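# Place pet feeder in taped outline with bowls seated

## Task

Get the pet feeder inside the taped outline on the table so that its handle tab lines up with the red notch in the outline and both steel bowls rest flat in the feeder's wells. It only counts if everything stays that way on its own once the robot lets go.

## Robot and tools

Robot: two arms, left_arm and right_arm, each a six-joint arm ending in a parallel two-finger gripper. The names are labels, not image sides. Both bases sit at table height: left_arm at (-0.044, +0.257, 0) m and right_arm at (-0.042, -0.249, 0) m, each turned slightly about z.

Scene frame: origin on the table top midway between the arms, +x out across the table, +y toward left_arm, +z up. Result poses use this frame. Gripper frame: fingers extend along the gripper's +z and close along its y axis. end_effector_position is the point between the finger pads, just behind the fingertips. Reported hand positions can be somewhat off, more so when the arm reaches far.

The 14-number row: every moving call uses a single list of 14 numbers, each in [-1, 1]. The first 7 belong to left_arm, the last 7 to right_arm, always all 14 even when one arm is idle. Order per arm: dx, dy, dz, rx, ry, rz, opening. dx, dy, dz are a position offset and rx, ry, rz one rotation-vector offset, both expressed in that gripper's own axes, not the scene frame. Scale: 1.0 equals 0.6 m of travel or 180 degrees of turn. These six are offsets, never absolute poses. opening is absolute: +1 fully open (0.087 m), -1 closed.

execute_actions(actions): a list of actions run one after another. Each action is a table of at most 15 rows, each row applied for one control step of 1/30 s; if fewer than 15 rows are given, the last row is held for the remaining steps. All rows of an action are offsets from the gripper's measured pose at that action's start (for the first action, the pose in the latest result), not from the row before. An empty list returns the current state and images without moving.

move(target, speed, blocking): target is one 14-number row as above, offsets counted from the pose shown in the most recent result. Each gripper travels a straight line toward its target; both arms finish together, in 0.5 to 10 s, and a path needing more than 10 s is cut short. speed is top path speed in m/s, 0.002 to 0.5 (default 0.25); rotation is capped at twice that in rad/s. Rotations take the shorter direction. Paths ignore obstacles and the other arm; the real gripper trails and may overshoot speed, particularly with a nearly straight arm. Faster contact strikes harder, and aiming beyond a contact point pushes harder. The opening is sent at the start. With blocking=false you get a result after 0.5 s while the arm keeps going; use wait(0) to check, and call wait or stop before any new move or execute_actions, which are refused meanwhile.

wait(seconds): 0 to 10; lets time pass while each arm keeps its last command; returns early if a running move finishes. stop(): brakes a running move; fast arms need braking room; fingers continue. zoom_image(camera, region): enlarged view of [x0, y0, x1, y1] pixels (top-left origin, at most 504 by 504) from cam_head_left, cam_head_right, cam_high, cam_low, cam_left_wrist or cam_right_wrist, each 504x504. read_manual(section): only licence texts, no motion. finished_scene(scene): ends the current scene (give its number) irreversibly and reports success; the pose must be stable by then.

Controller behaviour: each step, the commanded pose is limited to 70 mm and 16 degrees from the measured pose, then damped IK drives toward it, favouring position over orientation. A distant target may take several actions; after an action the arm goes at most to its last clipped pose, so send the remainder next. Joint friction can leave the gripper up to about 31 mm short, and tiny commands may do nothing. Elbows never fully straighten. Joint ranges (rad): waist -2.618 to 3.054, shoulder 0 to 3.142, elbow 0 to 3.142, wrist pitch and wrist yaw -1.571 to 1.571, wrist roll -2.094 to 2.094. To keep an arm still, send the offset back to where it should be in the first call of a reply, zeros afterwards, and always its desired opening.

Result lines: the state line gives each gripper's position (m) and quat_wxyz. Hand target lines show where the controller now steers each gripper. grip_measured is finger opening on the command scale; the last Joint positions value is the opening in metres; each reading may be off by about 1 mm. To hold something, command roughly 0.02 below grip_measured; less grips more gently. Fingers manage about 20 N per pad; a quick close can squeeze harder or bounce open. Joint torques are noisy, offset and nonzero even unloaded. Action results list step positions; HELD marks steps where an arm was restrained. A move adds a 'move:' line: done, off_target, moving, held or fault, plus limits (paced = target clipped; held = some steps blocked, after which the arm may rush), and each gripper's distance to target; naming only one arm means the other finished. 'pose unreachable' means the clearance check altered that arm's command. MOTOR HOT warns from 75 °C; at 90 °C the arm stops for 10 s; at 100 °C it goes limp and drops. FAULT lines mean an arm stopped.

The robot keeps executing while you compose a reply. A held part may occasionally be pulled briefly. Avoid: knocking or placing anything off the table, dropping or slamming objects, hard pushes, arms colliding or pressing each other, and leaving a result that relies on a gripper still holding it.

Each tool is called after "Call:" as name([rows], argument=value, ...), one row to a line, values as JSON.

## Session

Call:
execute_actions(actions=[])

Scene clock: 0.00 s.
left_arm: end_effector_position=(+0.2174, +0.1647, +0.2778) grip_measured=+0.986 end_effector_quat_wxyz=(+0.492, +0.564, +0.480, +0.458) | right_arm: end_effector_position=(+0.2016, -0.5315, +0.1452) grip_measured=+0.993 end_effector_quat_wxyz=(+0.618, +0.495, +0.487, -0.369)
Joint positions: left_arm=[-0.761  0.686  0.535  0.01  -0.815  1.513  0.087] | right_arm=[-0.691  1.481  0.317  1.215  0.796  0.219  0.087]
Joint velocities: left_arm=[-0.017 -0.002  0.022  0.022 -0.037 -0.081  0.   ] | right_arm=[-0.007 -0.007 -0.007  0.051 -0.066 -0.037 -0.   ]
Joint torques (N m, as the arm reports them, + toward a larger angle): no reading
Motor temperatures (°C, as the motors report them): left_arm=[25 24 23 26 23 26] | right_arm=[23 24 24 27 24 26]
Hand target (left_arm): +0.217, +0.165, +0.278; +0.492, +0.564, +0.480, +0.458
Hand target (right_arm): +0.202, -0.531, +0.145; +0.618, +0.495, +0.487, -0.369

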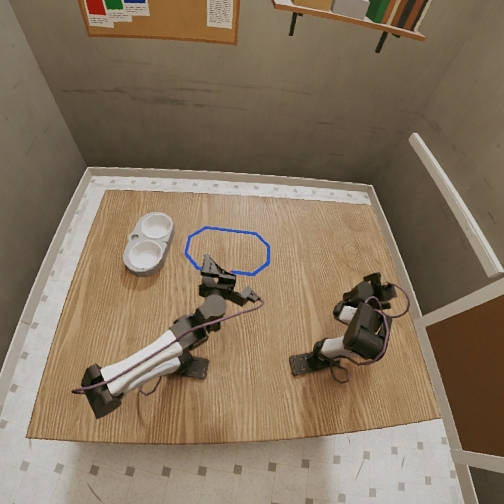

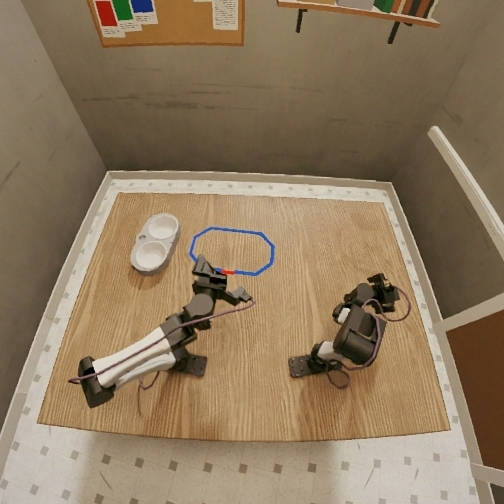

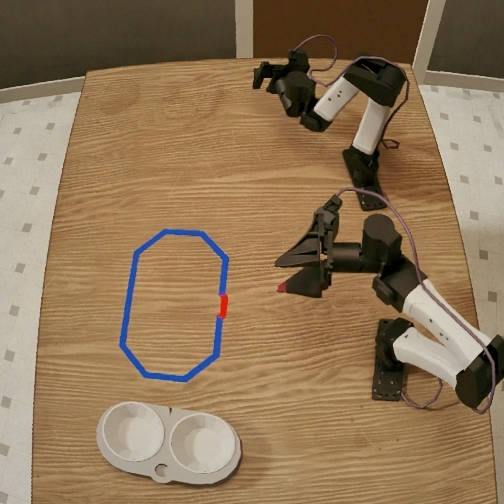

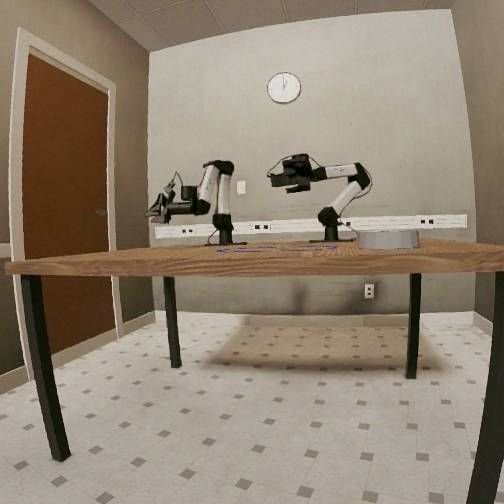

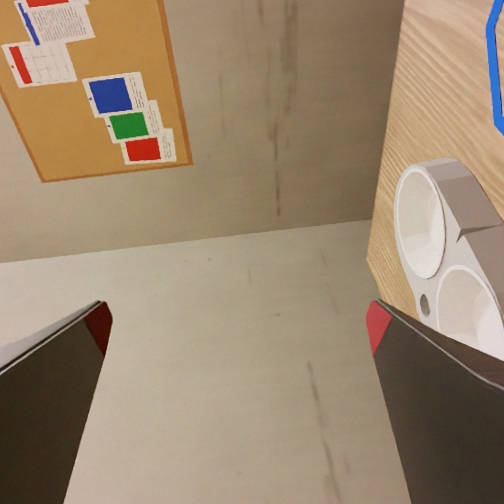

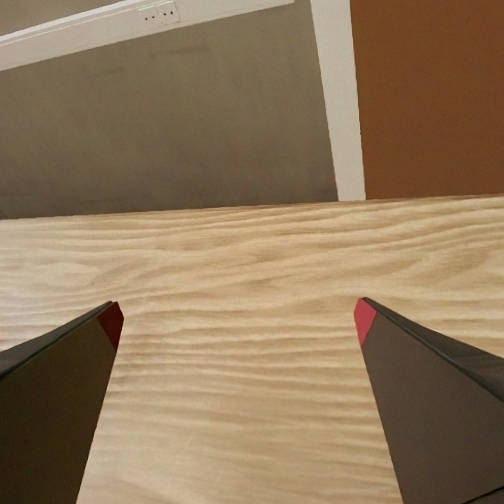

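Call:
zoom_image(camera="cam_high", region=[70, 200, 290, 504])

Call:
zoom_image(camera="cam_head_left", region=[100, 190, 300, 300])

Region (70, 200, 290, 504) of cam_high's 504x504 image, scaled by 1.658, with more detail than that image has; it fills the left 365 columns of this view, and the rest is white.

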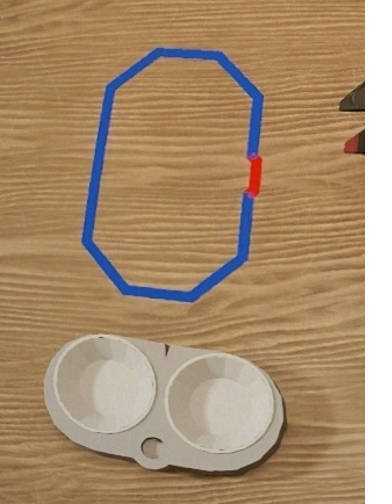

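Region (100, 190, 300, 300) of cam_head_left's 504x504 image, scaled by 2.520, with more detail than that image has; it fills the top 277 rows of this view, and the rest is white.

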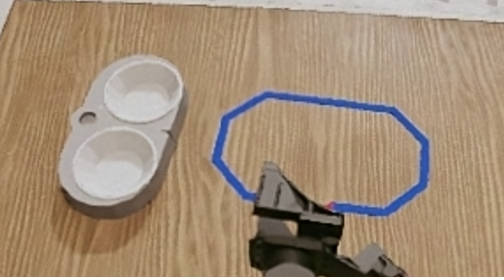

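Call:
move(target=[0.4818,-0.130,0.2277,-0.1568,0.1151,-0.5083,1, 0,0,0,0,0,0,1], speed=0.3)

Scene clock: 85.33 s.
left_arm: end_effector_position=(+0.3753, +0.4337, +0.2029) grip_measured=+0.987 end_effector_quat_wxyz=(+0.689, -0.147, +0.694, +0.148) | right_arm: end_effector_position=(+0.2016, -0.5315, +0.1452) grip_measured=+0.993 end_effector_quat_wxyz=(+0.618, +0.495, +0.487, -0.369)
Joint positions: left_arm=[ 0.561  1.456  0.677  0.773 -0.034  0.001  0.087] | right_arm=[-0.691  1.481  0.317  1.215  0.796  0.219  0.087]
Joint velocities: left_arm=[-0.012 -0.017 -0.012 -0.051 -0.007 -0.066  0.   ] | right_arm=[-0.007 -0.007  0.002  0.007  0.081  0.037  0.001]
Joint torques (N m, as the arm reports them, + toward a larger angle): left_arm=[ 0.41 -4.42  8.57  1.98 -0.03 -0.1 ] | right_arm=[-0.3  -4.82  5.18  1.54 -0.03 -0.1 ]
Motor temperatures (°C, as the motors report them): left_arm=[25 25 30 34 23 26] | right_arm=[23 27 29 38 24 26]
Hand target (left_arm): +0.378, +0.438, +0.207; +0.694, -0.150, +0.689, +0.145
Hand target (right_arm): +0.202, -0.531, +0.145; +0.618, +0.495, +0.487, -0.369
Off the commanded pose (left_arm): 0.008 m, 0 deg.
Off the commanded pose (right_arm): 0.000 m, 0 deg.
move: done

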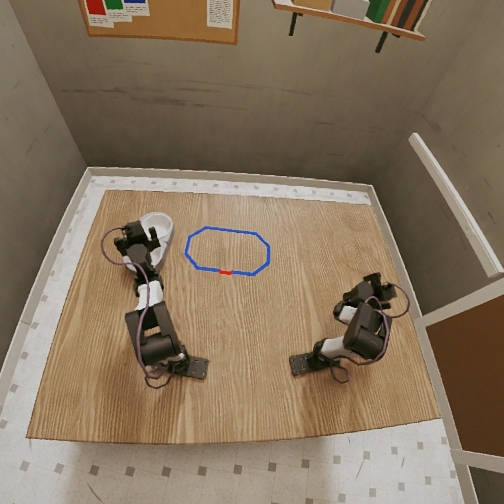

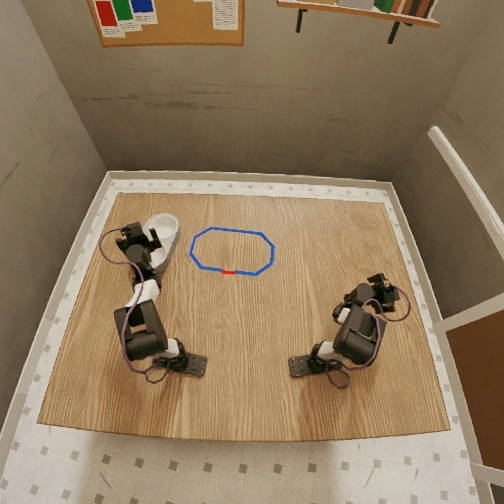

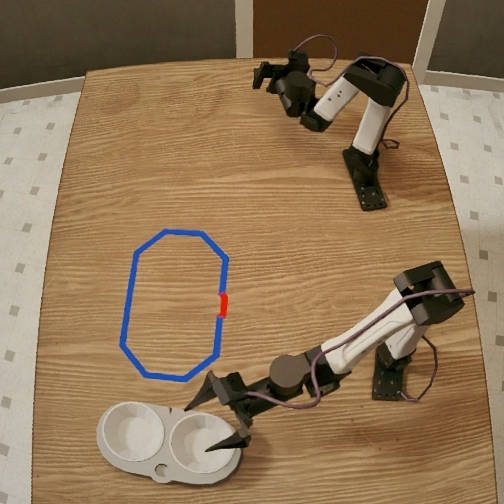

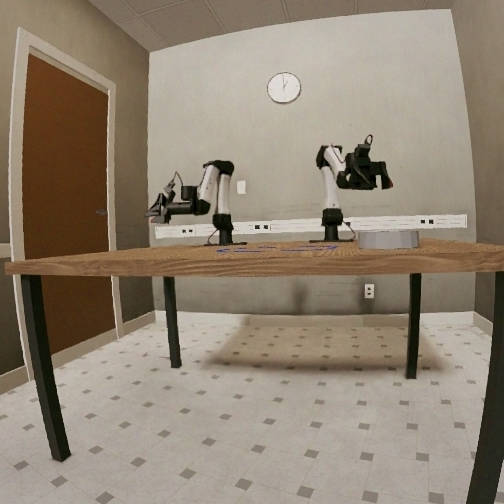

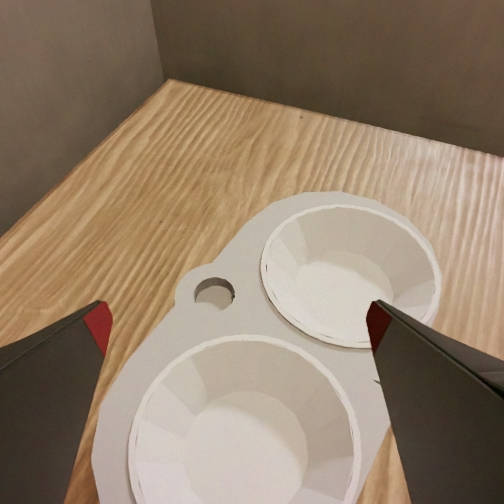

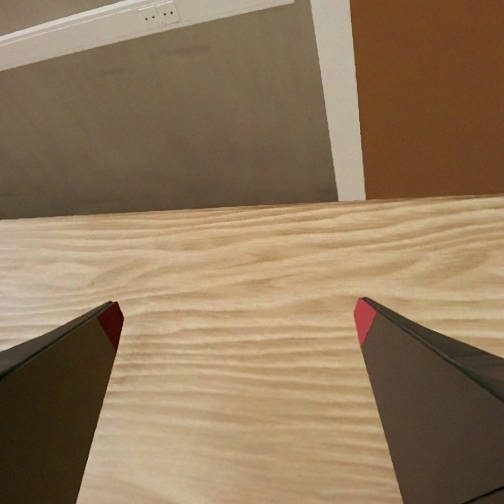

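Call:
zoom_image(camera="cam_left_wrist", region=[130, 220, 330, 380])

Call:
zoom_image(camera="cam_low", region=[300, 180, 460, 280])

Call:
zoom_image(camera="cam_high", region=[80, 380, 280, 504])

Region (130, 220, 330, 380) of cam_left_wrist's 504x504 image, scaled by 2.520, with more detail than that image has; it fills the top 403 rows of this view, and the rest is white.

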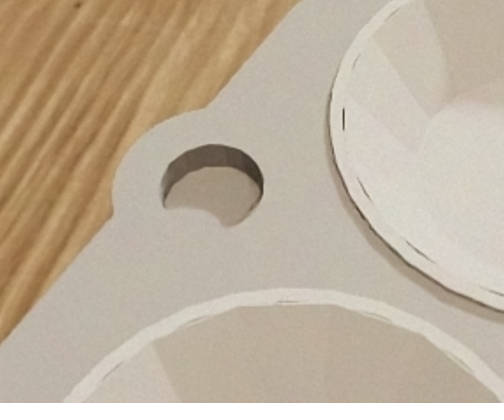

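Region (300, 180, 460, 280) of cam_low's 504x504 image, scaled by 3.150, with more detail than that image has; it fills the top 315 rows of this view, and the rest is white.

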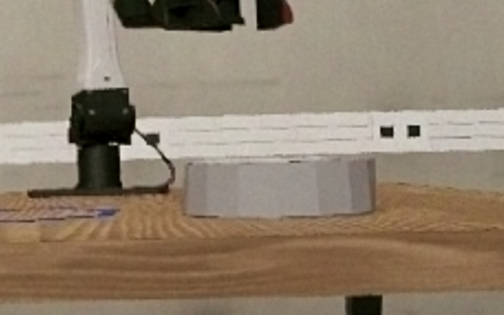

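Region (80, 380, 280, 504) of cam_high's 504x504 image, scaled by 2.520, with more detail than that image has; it fills the top 312 rows of this view, and the rest is white.

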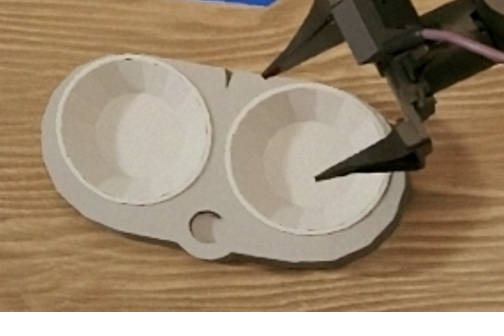

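Call:
move(target=[0.1704,0.0475,0.1953,-0.0094,0.2758,-0.0055,-1, -0.0573,0.384,-0.7685,-0.5999,0.0847,-0.0444,1], speed=0.3)

Scene clock: 209.17 s.
left_arm: end_effector_position=(+0.4692, +0.5045, +0.1064) grip_measured=-1.000 end_effector_quat_wxyz=(+0.335, -0.213, +0.914, +0.082) | right_arm: end_effector_position=(+0.3002, -0.0330, +0.2170) grip_measured=+0.993 end_effector_quat_wxyz=(+0.681, -0.195, +0.680, +0.192)
Joint positions: left_arm=[ 0.62   2.263  2.05  -0.654 -0.016 -0.007  0.   ] | right_arm=[ 0.414  1.197  0.546  0.651  0.016 -0.004  0.087]
Joint velocities: left_arm=[-0.012  0.002 -0.012 -0.081 -0.051 -0.066  0.   ] | right_arm=[ 0.002 -0.002  0.002 -0.037 -0.022 -0.066 -0.   ]
Joint torques (N m, as the arm reports them, + toward a larger angle): left_arm=[  0.49 -11.36   9.01   1.46  -0.04  -0.07] | right_arm=[ 0.14 -3.05  8.72  1.69 -0.06 -0.15]
Motor temperatures (°C, as the motors report them): left_arm=[26 29 35 40 23 26] | right_arm=[23 27 32 44 24 26]
Hand target (left_arm): +0.468, +0.509, +0.105; +0.333, -0.218, +0.914, +0.079
Hand target (right_arm): +0.302, -0.028, +0.219; +0.678, -0.203, +0.679, +0.195
Off the commanded pose (left_arm): 0.007 m, 1 deg.
Off the commanded pose (right_arm): 0.004 m, 1 deg.
move: done

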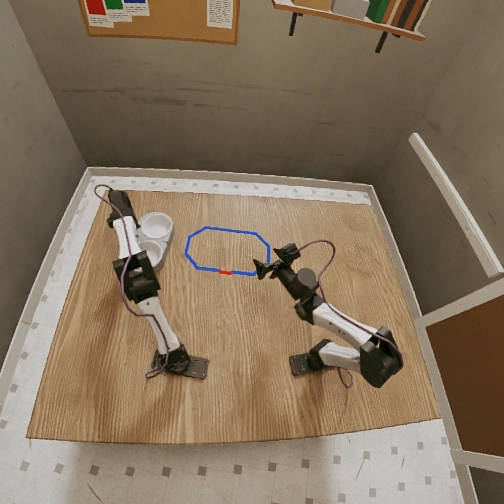

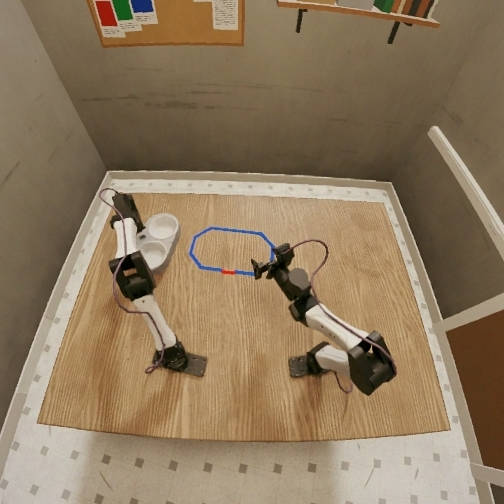

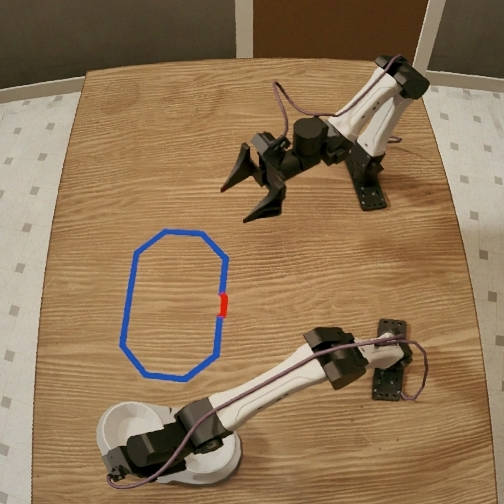

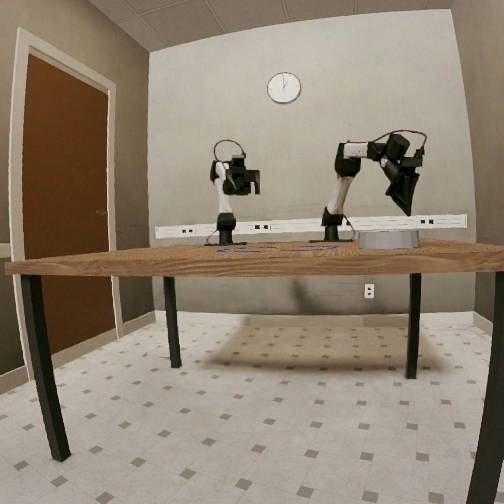

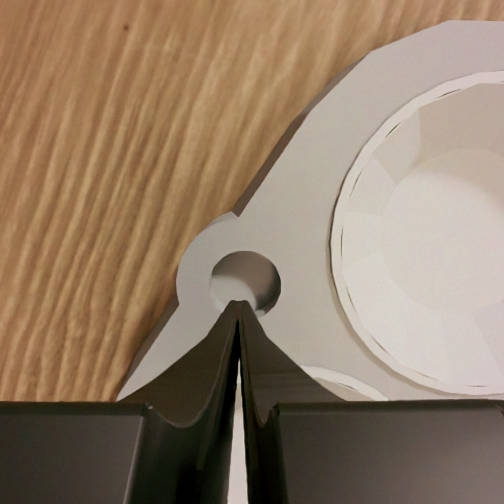

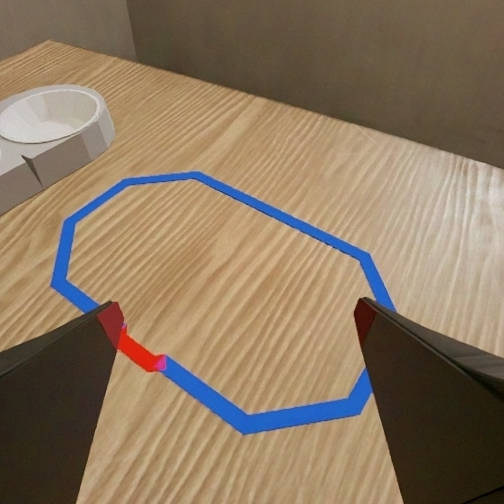

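Call:
move(target=[0.0398,0.0055,0.0458,0,0,0,-1, -0.05,0,-0.25,0,0,0,1], speed=0.12)

Scene clock: 259.50 s.
left_arm: end_effector_position=(+0.4690, +0.5044, +0.0771) grip_measured=-1.000 end_effector_quat_wxyz=(+0.336, -0.213, +0.914, +0.083) | right_arm: end_effector_position=(+0.1724, -0.1099, +0.2416) grip_measured=+0.993 end_effector_quat_wxyz=(+0.677, -0.197, +0.684, +0.191)
Joint positions: left_arm=[ 0.62   2.263  1.931 -0.533 -0.016 -0.006  0.   ] | right_arm=[ 0.466  0.327  0.443 -0.128  0.067 -0.004  0.087]
Joint velocities: left_arm=[ 0.002 -0.007 -0.007  0.007 -0.066 -0.051  0.   ] | right_arm=[-0.012  0.007  0.002 -0.007  0.007 -0.007 -0.   ]
Joint torques (N m, as the arm reports them, + toward a larger angle): left_arm=[  0.32 -11.66   6.46   1.68  -0.07   0.02] | right_arm=[ 0.31 -0.18  7.75  1.7   0.08 -0.08]
Motor temperatures (°C, as the motors report them): left_arm=[26 42 37 39 23 26] | right_arm=[23 26 39 47 24 26]
Hand target (left_arm): +0.467, +0.508, +0.070; +0.334, -0.213, +0.914, +0.082
Hand target (right_arm): +0.170, -0.111, +0.246; +0.681, -0.195, +0.679, +0.192
Off the commanded pose (left_arm): 0.008 m, 0 deg.
Off the commanded pose (right_arm): 0.006 m, 1 deg.
move: done

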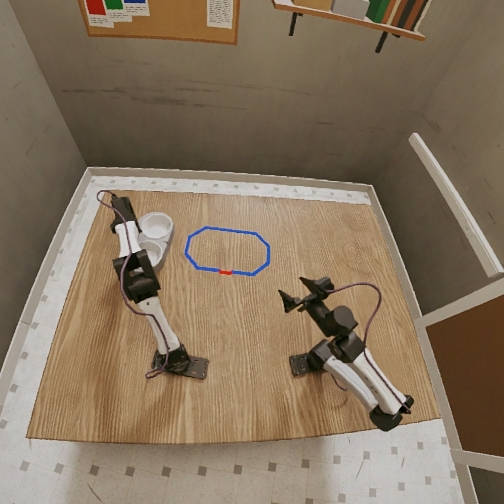

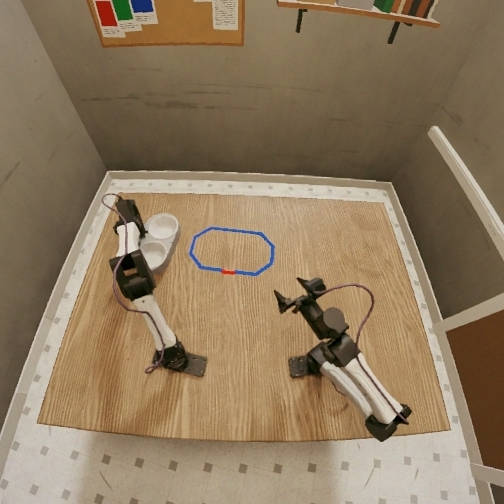

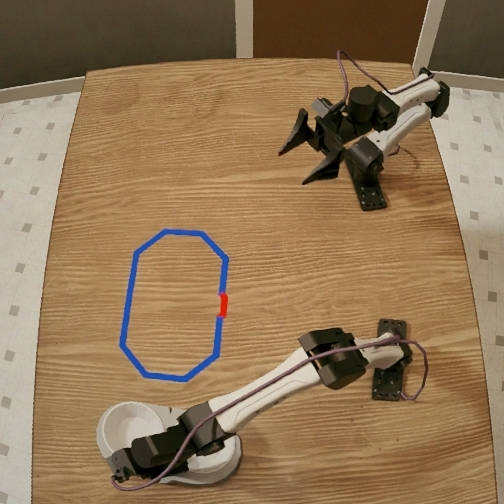

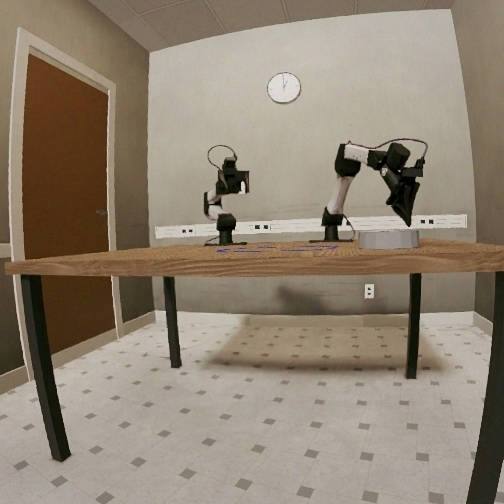

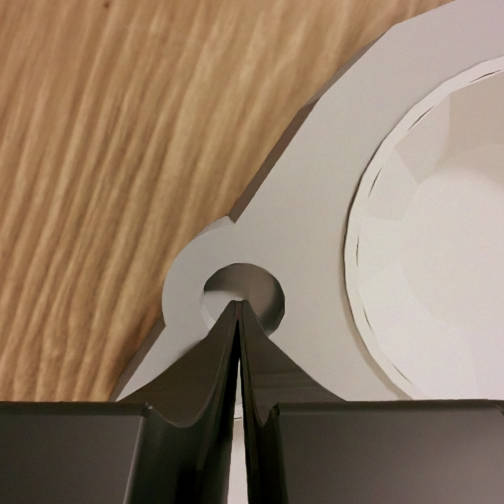

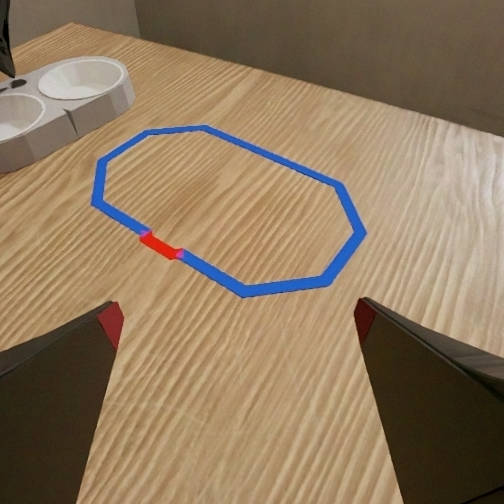

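Call:
move(target=[0.027,0.0027,0.034,0,0,0,-1, 0,0,0,0,0,0,1], speed=0.04)

Scene clock: 279.33 s.
left_arm: end_effector_position=(+0.4698, +0.5048, +0.0590) grip_measured=-1.000 end_effector_quat_wxyz=(+0.338, -0.213, +0.913, +0.083) | right_arm: end_effector_position=(+0.1724, -0.1101, +0.2412) grip_measured=+0.993 end_effector_quat_wxyz=(+0.676, -0.197, +0.684, +0.191)
Joint positions: left_arm=[ 0.62   2.274  1.876 -0.463 -0.016 -0.006  0.   ] | right_arm=[ 0.466  0.327  0.443 -0.129  0.067 -0.004  0.087]
Joint velocities: left_arm=[ 0.007 -0.002 -0.012  0.051  0.007  0.007  0.   ] | right_arm=[-0.002 -0.007 -0.012  0.007  0.051 -0.066  0.   ]
Joint torques (N m, as the arm reports them, + toward a larger angle): left_arm=[  0.02 -11.45   6.42   1.66  -0.1    0.  ] | right_arm=[-0.43  0.98  7.12  1.81  0.03 -0.07]
Motor temperatures (°C, as the motors report them): left_arm=[26 45 35 40 23 26] | right_arm=[23 26 40 48 24 26]
Hand target (left_arm): +0.469, +0.507, +0.051; +0.336, -0.213, +0.914, +0.083
Hand target (right_arm): +0.172, -0.110, +0.242; +0.677, -0.197, +0.683, +0.191
Off the commanded pose (left_arm): 0.008 m, 0 deg.
Off the commanded pose (right_arm): 0.000 m, 0 deg.
move: done

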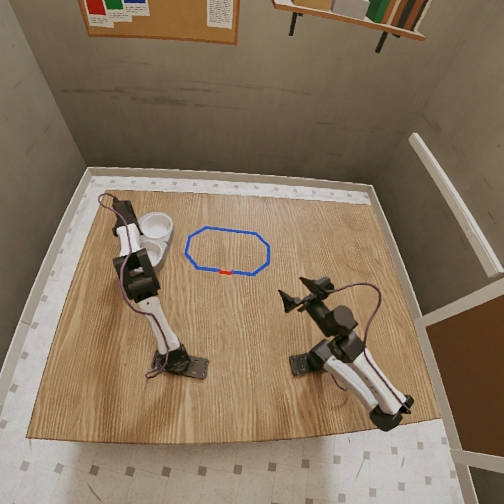

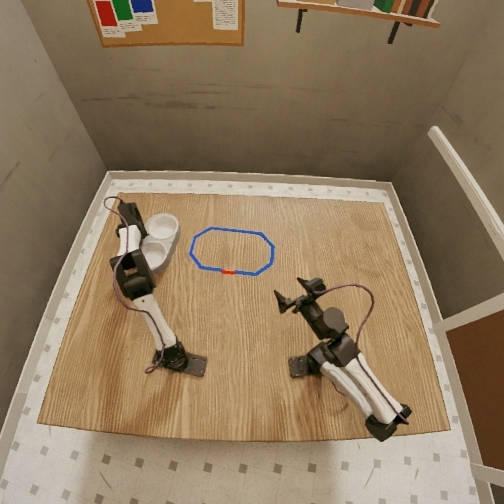

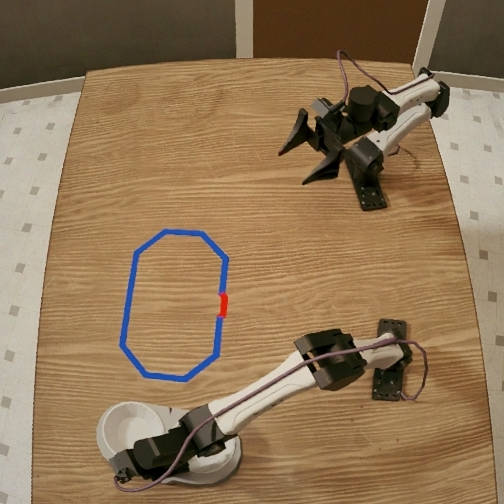

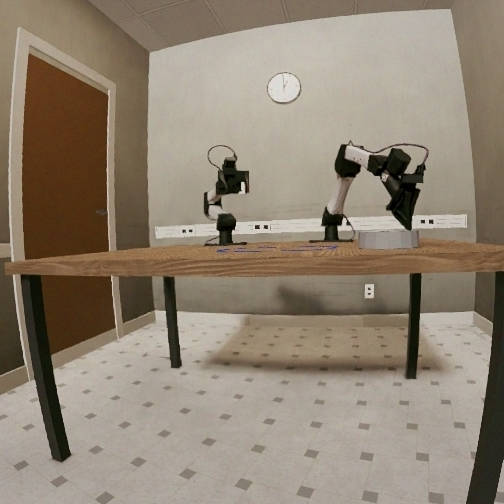

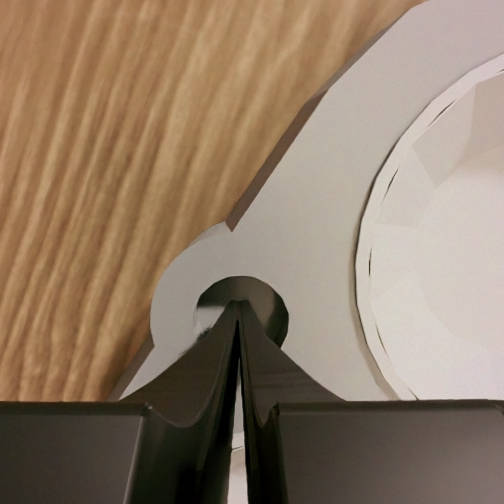

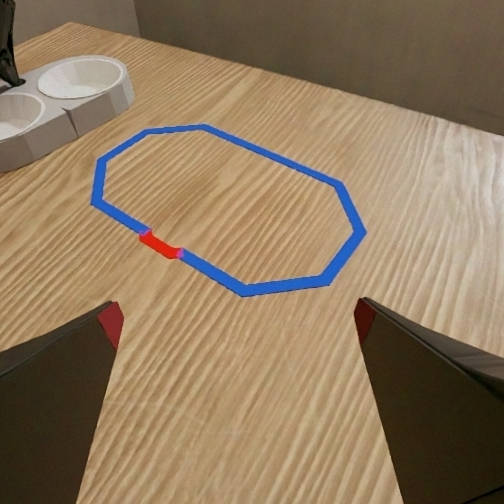

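Call:
zoom_image(camera="cam_left_wrist", region=[150, 240, 330, 400])

Call:
zoom_image(camera="cam_right_wrist", region=[0, 20, 140, 180])

Call:
zoom_image(camera="cam_low", region=[350, 190, 450, 260])

Region (150, 240, 330, 400) of cam_left_wrist's 504x504 image, scaled by 2.800, with more detail than that image has.

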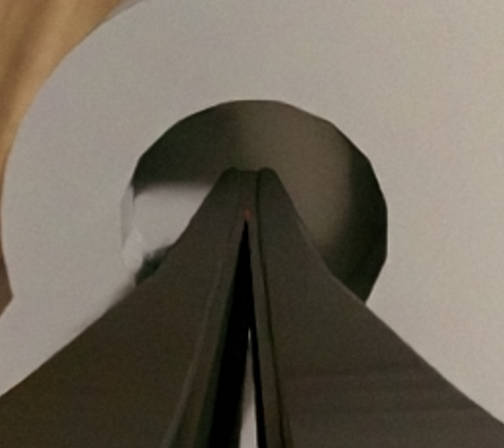

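Region (0, 20, 140, 180) of cam_right_wrist's 504x504 image, scaled by 3.150, with more detail than that image has; it fills the left 441 columns of this view, and the rest is white.

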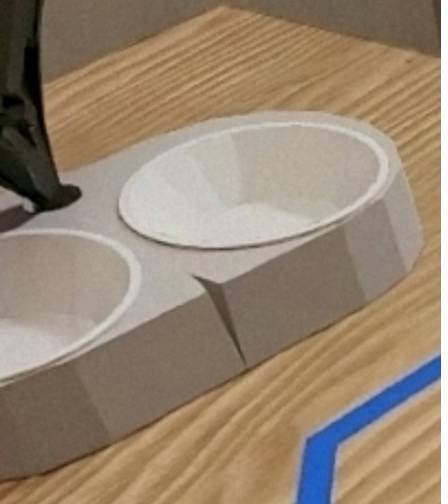

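Region (350, 190, 450, 260) of cam_low's 504x504 image, scaled by 5.040, with more detail than that image has; it fills the top 353 rows of this view, and the rest is white.

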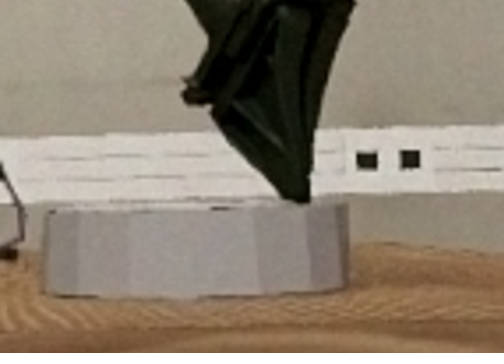

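Call:
move(target=[0.1003,-0.0425,-0.0782,0.0151,0,0.0178,-1, 0,0,0,0,0,0,1], speed=0.06)

Scene clock: 303.87 s.
left_arm: end_effector_position=(+0.4126, +0.4588, +0.0540) grip_measured=-1.000 end_effector_quat_wxyz=(+0.340, -0.189, +0.918, +0.080) | right_arm: end_effector_position=(+0.1724, -0.1101, +0.2412) grip_measured=+0.993 end_effector_quat_wxyz=(+0.676, -0.197, +0.684, +0.191)
Joint positions: left_arm=[ 0.585  2.     1.422 -0.279 -0.016  0.01   0.   ] | right_arm=[ 0.466  0.327  0.443 -0.129  0.067 -0.004  0.087]
Joint velocities: left_arm=[ 0.007  0.002 -0.002  0.066  0.022  0.051  0.   ] | right_arm=[-0.012  0.002 -0.007  0.007 -0.007  0.037 -0.   ]
Joint torques (N m, as the arm reports them, + toward a larger angle): left_arm=[ -1.33 -11.03   5.69   1.54   0.03   0.  ] | right_arm=[-0.23  1.01  7.21  1.83 -0.01 -0.07]
Motor temperatures (°C, as the motors report them): left_arm=[26 47 35 40 23 26] | right_arm=[23 26 40 50 24 26]
Hand target (left_arm): +0.412, +0.449, +0.053; +0.340, -0.179, +0.921, +0.071
Hand target (right_arm): +0.172, -0.110, +0.241; +0.676, -0.197, +0.684, +0.191
Off the commanded pose (left_arm): 0.011 m, 2 deg.
Off the commanded pose (right_arm): 0.000 m, 0 deg.
move: off_target (left_arm)

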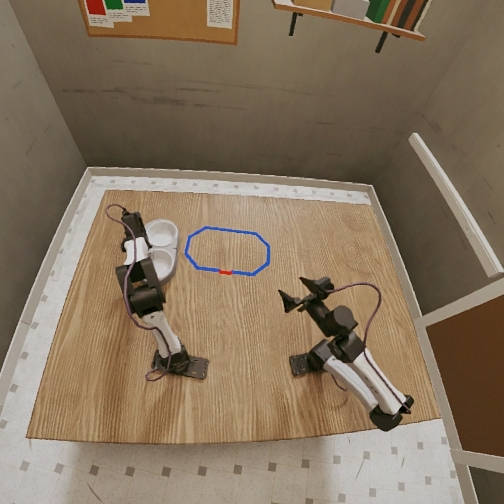

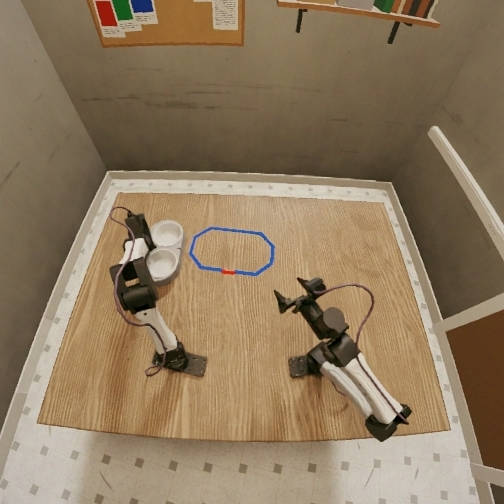

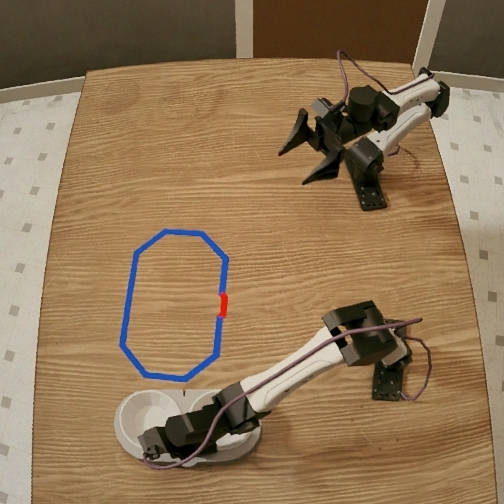

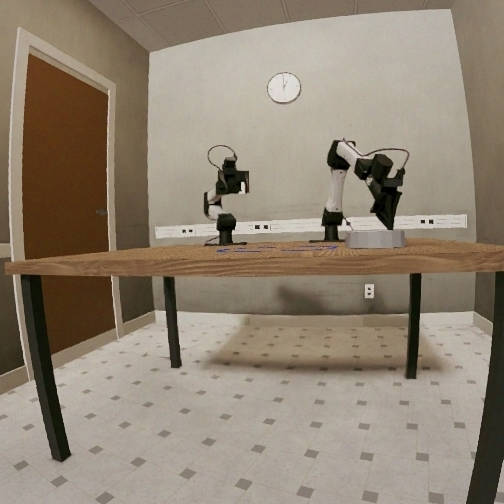

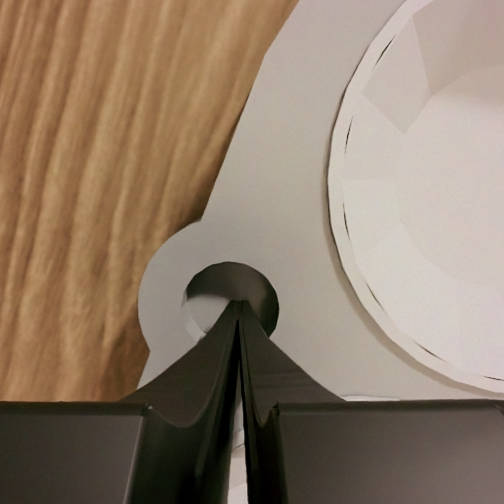

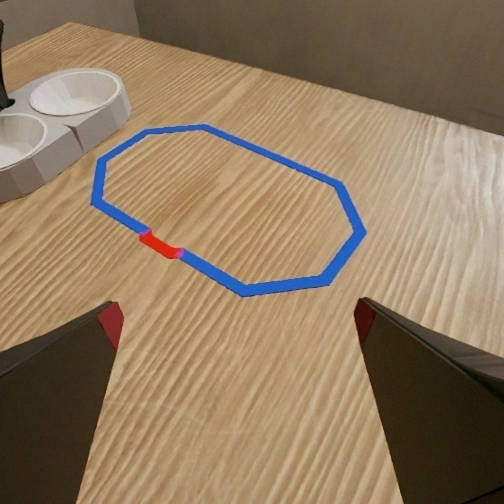

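Call:
move(target=[0.1428,0.0203,-0.1207,-0.0019,0.0603,-0.0126,-1, 0,0,0,0,0,0,1], speed=0.08)

Scene clock: 359.60 s.
left_arm: end_effector_position=(+0.3174, +0.4283, +0.0559) grip_measured=-1.000 end_effector_quat_wxyz=(+0.269, -0.209, +0.938, +0.066) | right_arm: end_effector_position=(+0.1724, -0.1101, +0.2412) grip_measured=+0.993 end_effector_quat_wxyz=(+0.676, -0.197, +0.684, +0.191)
Joint positions: left_arm=[ 0.613  1.742  1.161 -0.428 -0.011  0.003  0.   ] | right_arm=[ 0.466  0.327  0.443 -0.129  0.067 -0.004  0.087]
Joint velocities: left_arm=[-0.002  0.027  0.007  0.007 -0.037 -0.037  0.   ] | right_arm=[-0.017 -0.017  0.017 -0.051 -0.066  0.037  0.   ]
Joint torques (N m, as the arm reports them, + toward a larger angle): left_arm=[ 0.53 -8.82  5.55  1.02 -0.04 -0.08] | right_arm=[-0.28  1.04  7.2   1.81  0.01 -0.08]
Motor temperatures (°C, as the motors report them): left_arm=[26 49 33 40 23 26] | right_arm=[23 26 40 52 24 26]
Hand target (left_arm): +0.305, +0.425, +0.052; +0.253, -0.216, +0.941, +0.059
Hand target (right_arm): +0.172, -0.110, +0.241; +0.676, -0.197, +0.684, +0.191
Off the commanded pose (left_arm): 0.013 m, 2 deg.
Off the commanded pose (right_arm): 0.000 m, 0 deg.
move: off_target (left_arm)

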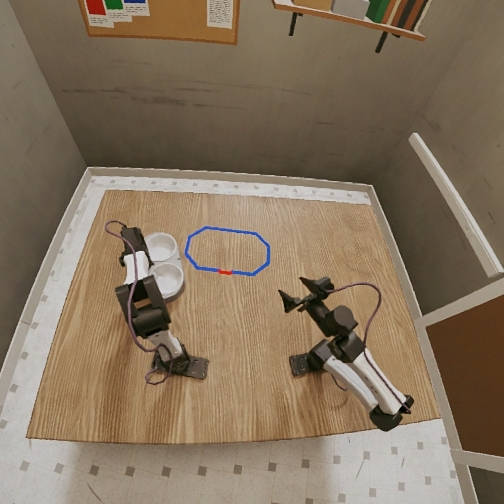

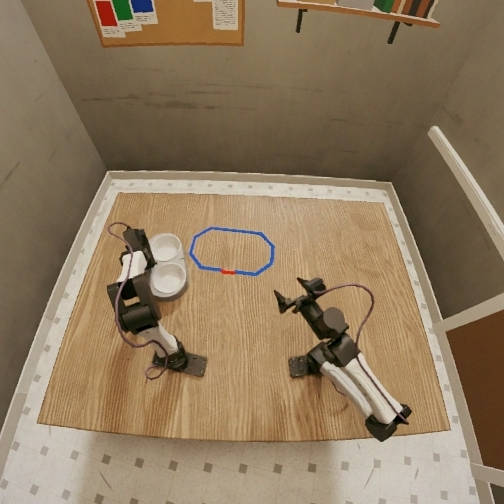

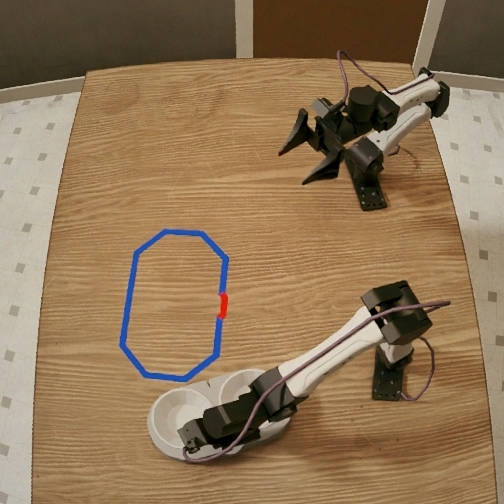

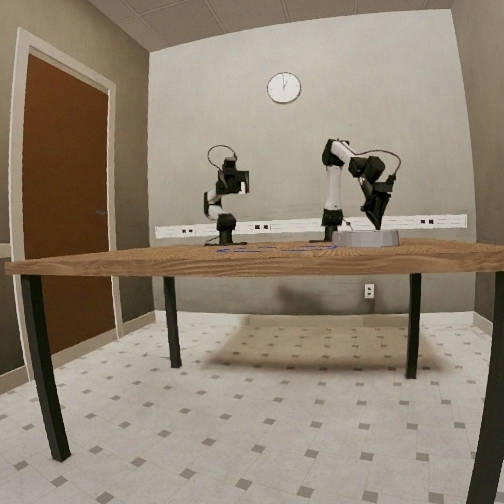

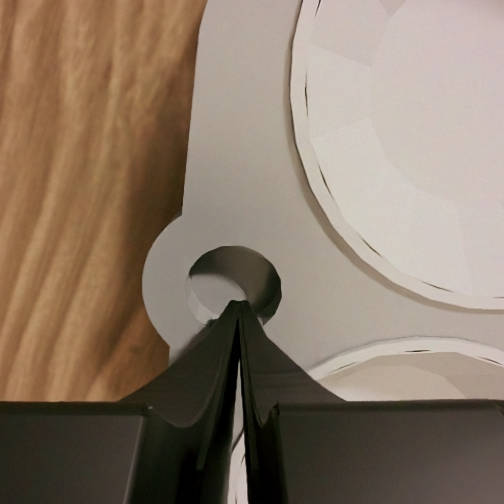

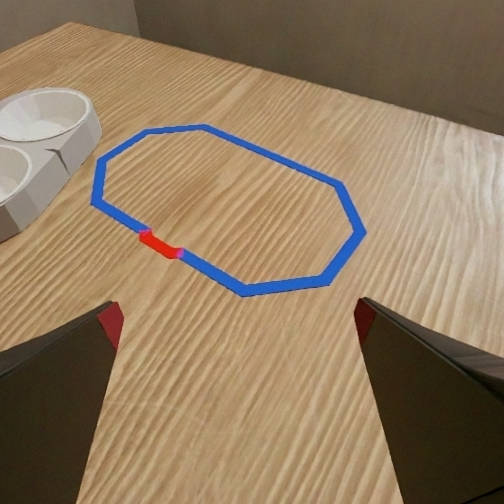

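Call:
move(target=[0.0761,-0.2653,-0.0435,0.0293,0.0559,0.0496,-1, 0,0,0,0,0,0,1], speed=0.08)

Scene clock: 424.20 s.
left_arm: end_effector_position=(+0.3354, +0.2698, +0.0524) grip_measured=-1.000 end_effector_quat_wxyz=(+0.197, -0.129, +0.971, +0.032) | right_arm: end_effector_position=(+0.1724, -0.1101, +0.2412) grip_measured=+0.993 end_effector_quat_wxyz=(+0.676, -0.197, +0.684, +0.191)
Joint positions: left_arm=[ 0.184  1.805  1.277 -0.656 -0.11  -0.234  0.   ] | right_arm=[ 0.466  0.327  0.443 -0.129  0.067 -0.004  0.087]
Joint velocities: left_arm=[-0.002  0.012  0.002 -0.007 -0.081  0.037  0.   ] | right_arm=[-0.017  0.002 -0.012 -0.007 -0.037 -0.037 -0.002]
Joint torques (N m, as the arm reports them, + toward a larger angle): left_arm=[-1.24 -6.97  8.15  0.87 -0.1  -0.14] | right_arm=[-0.25  1.18  7.25  1.79  0.   -0.05]
Motor temperatures (°C, as the motors report them): left_arm=[26 45 33 37 23 26] | right_arm=[23 26 41 55 24 26]
Hand target (left_arm): +0.335, +0.264, +0.050; +0.187, -0.129, +0.973, +0.027
Hand target (right_arm): +0.172, -0.110, +0.241; +0.676, -0.197, +0.684, +0.191
Off the commanded pose (left_arm): 0.008 m, 1 deg.
Off the commanded pose (right_arm): 0.000 m, 0 deg.
move: done

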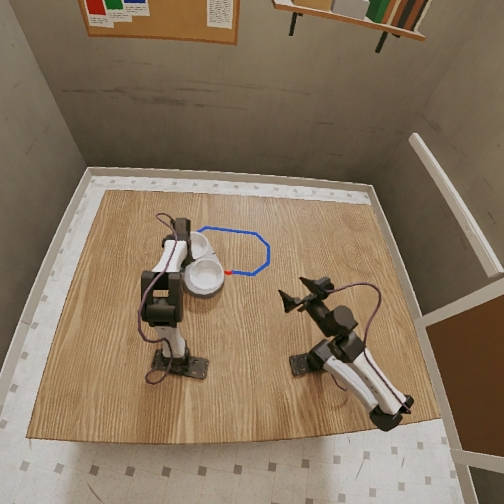

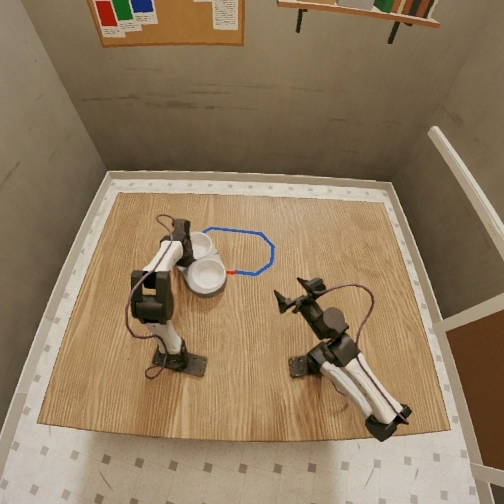

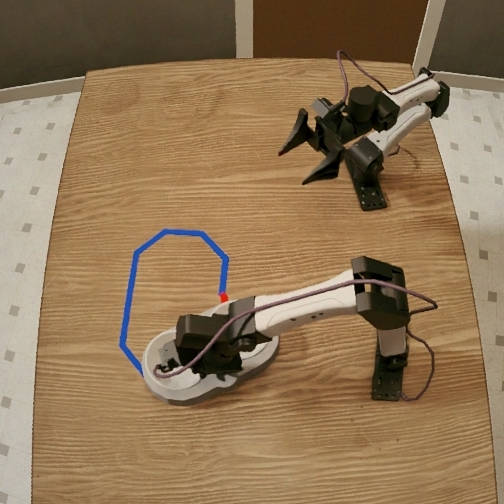

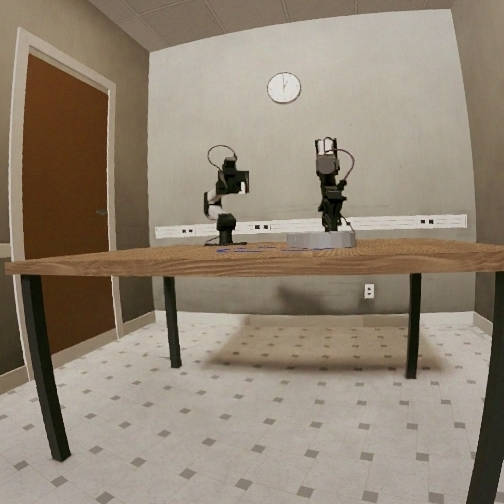

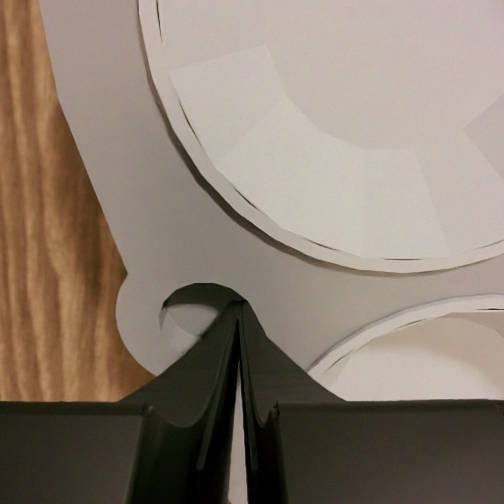

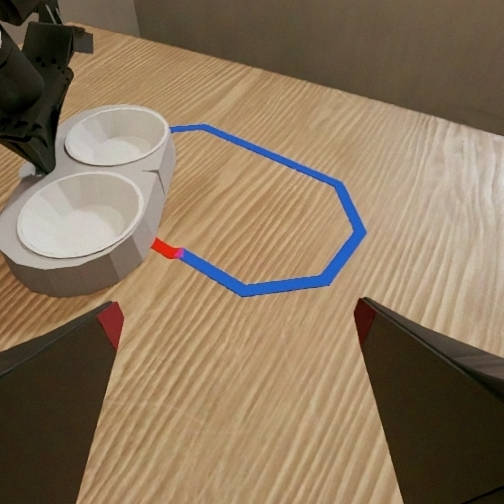

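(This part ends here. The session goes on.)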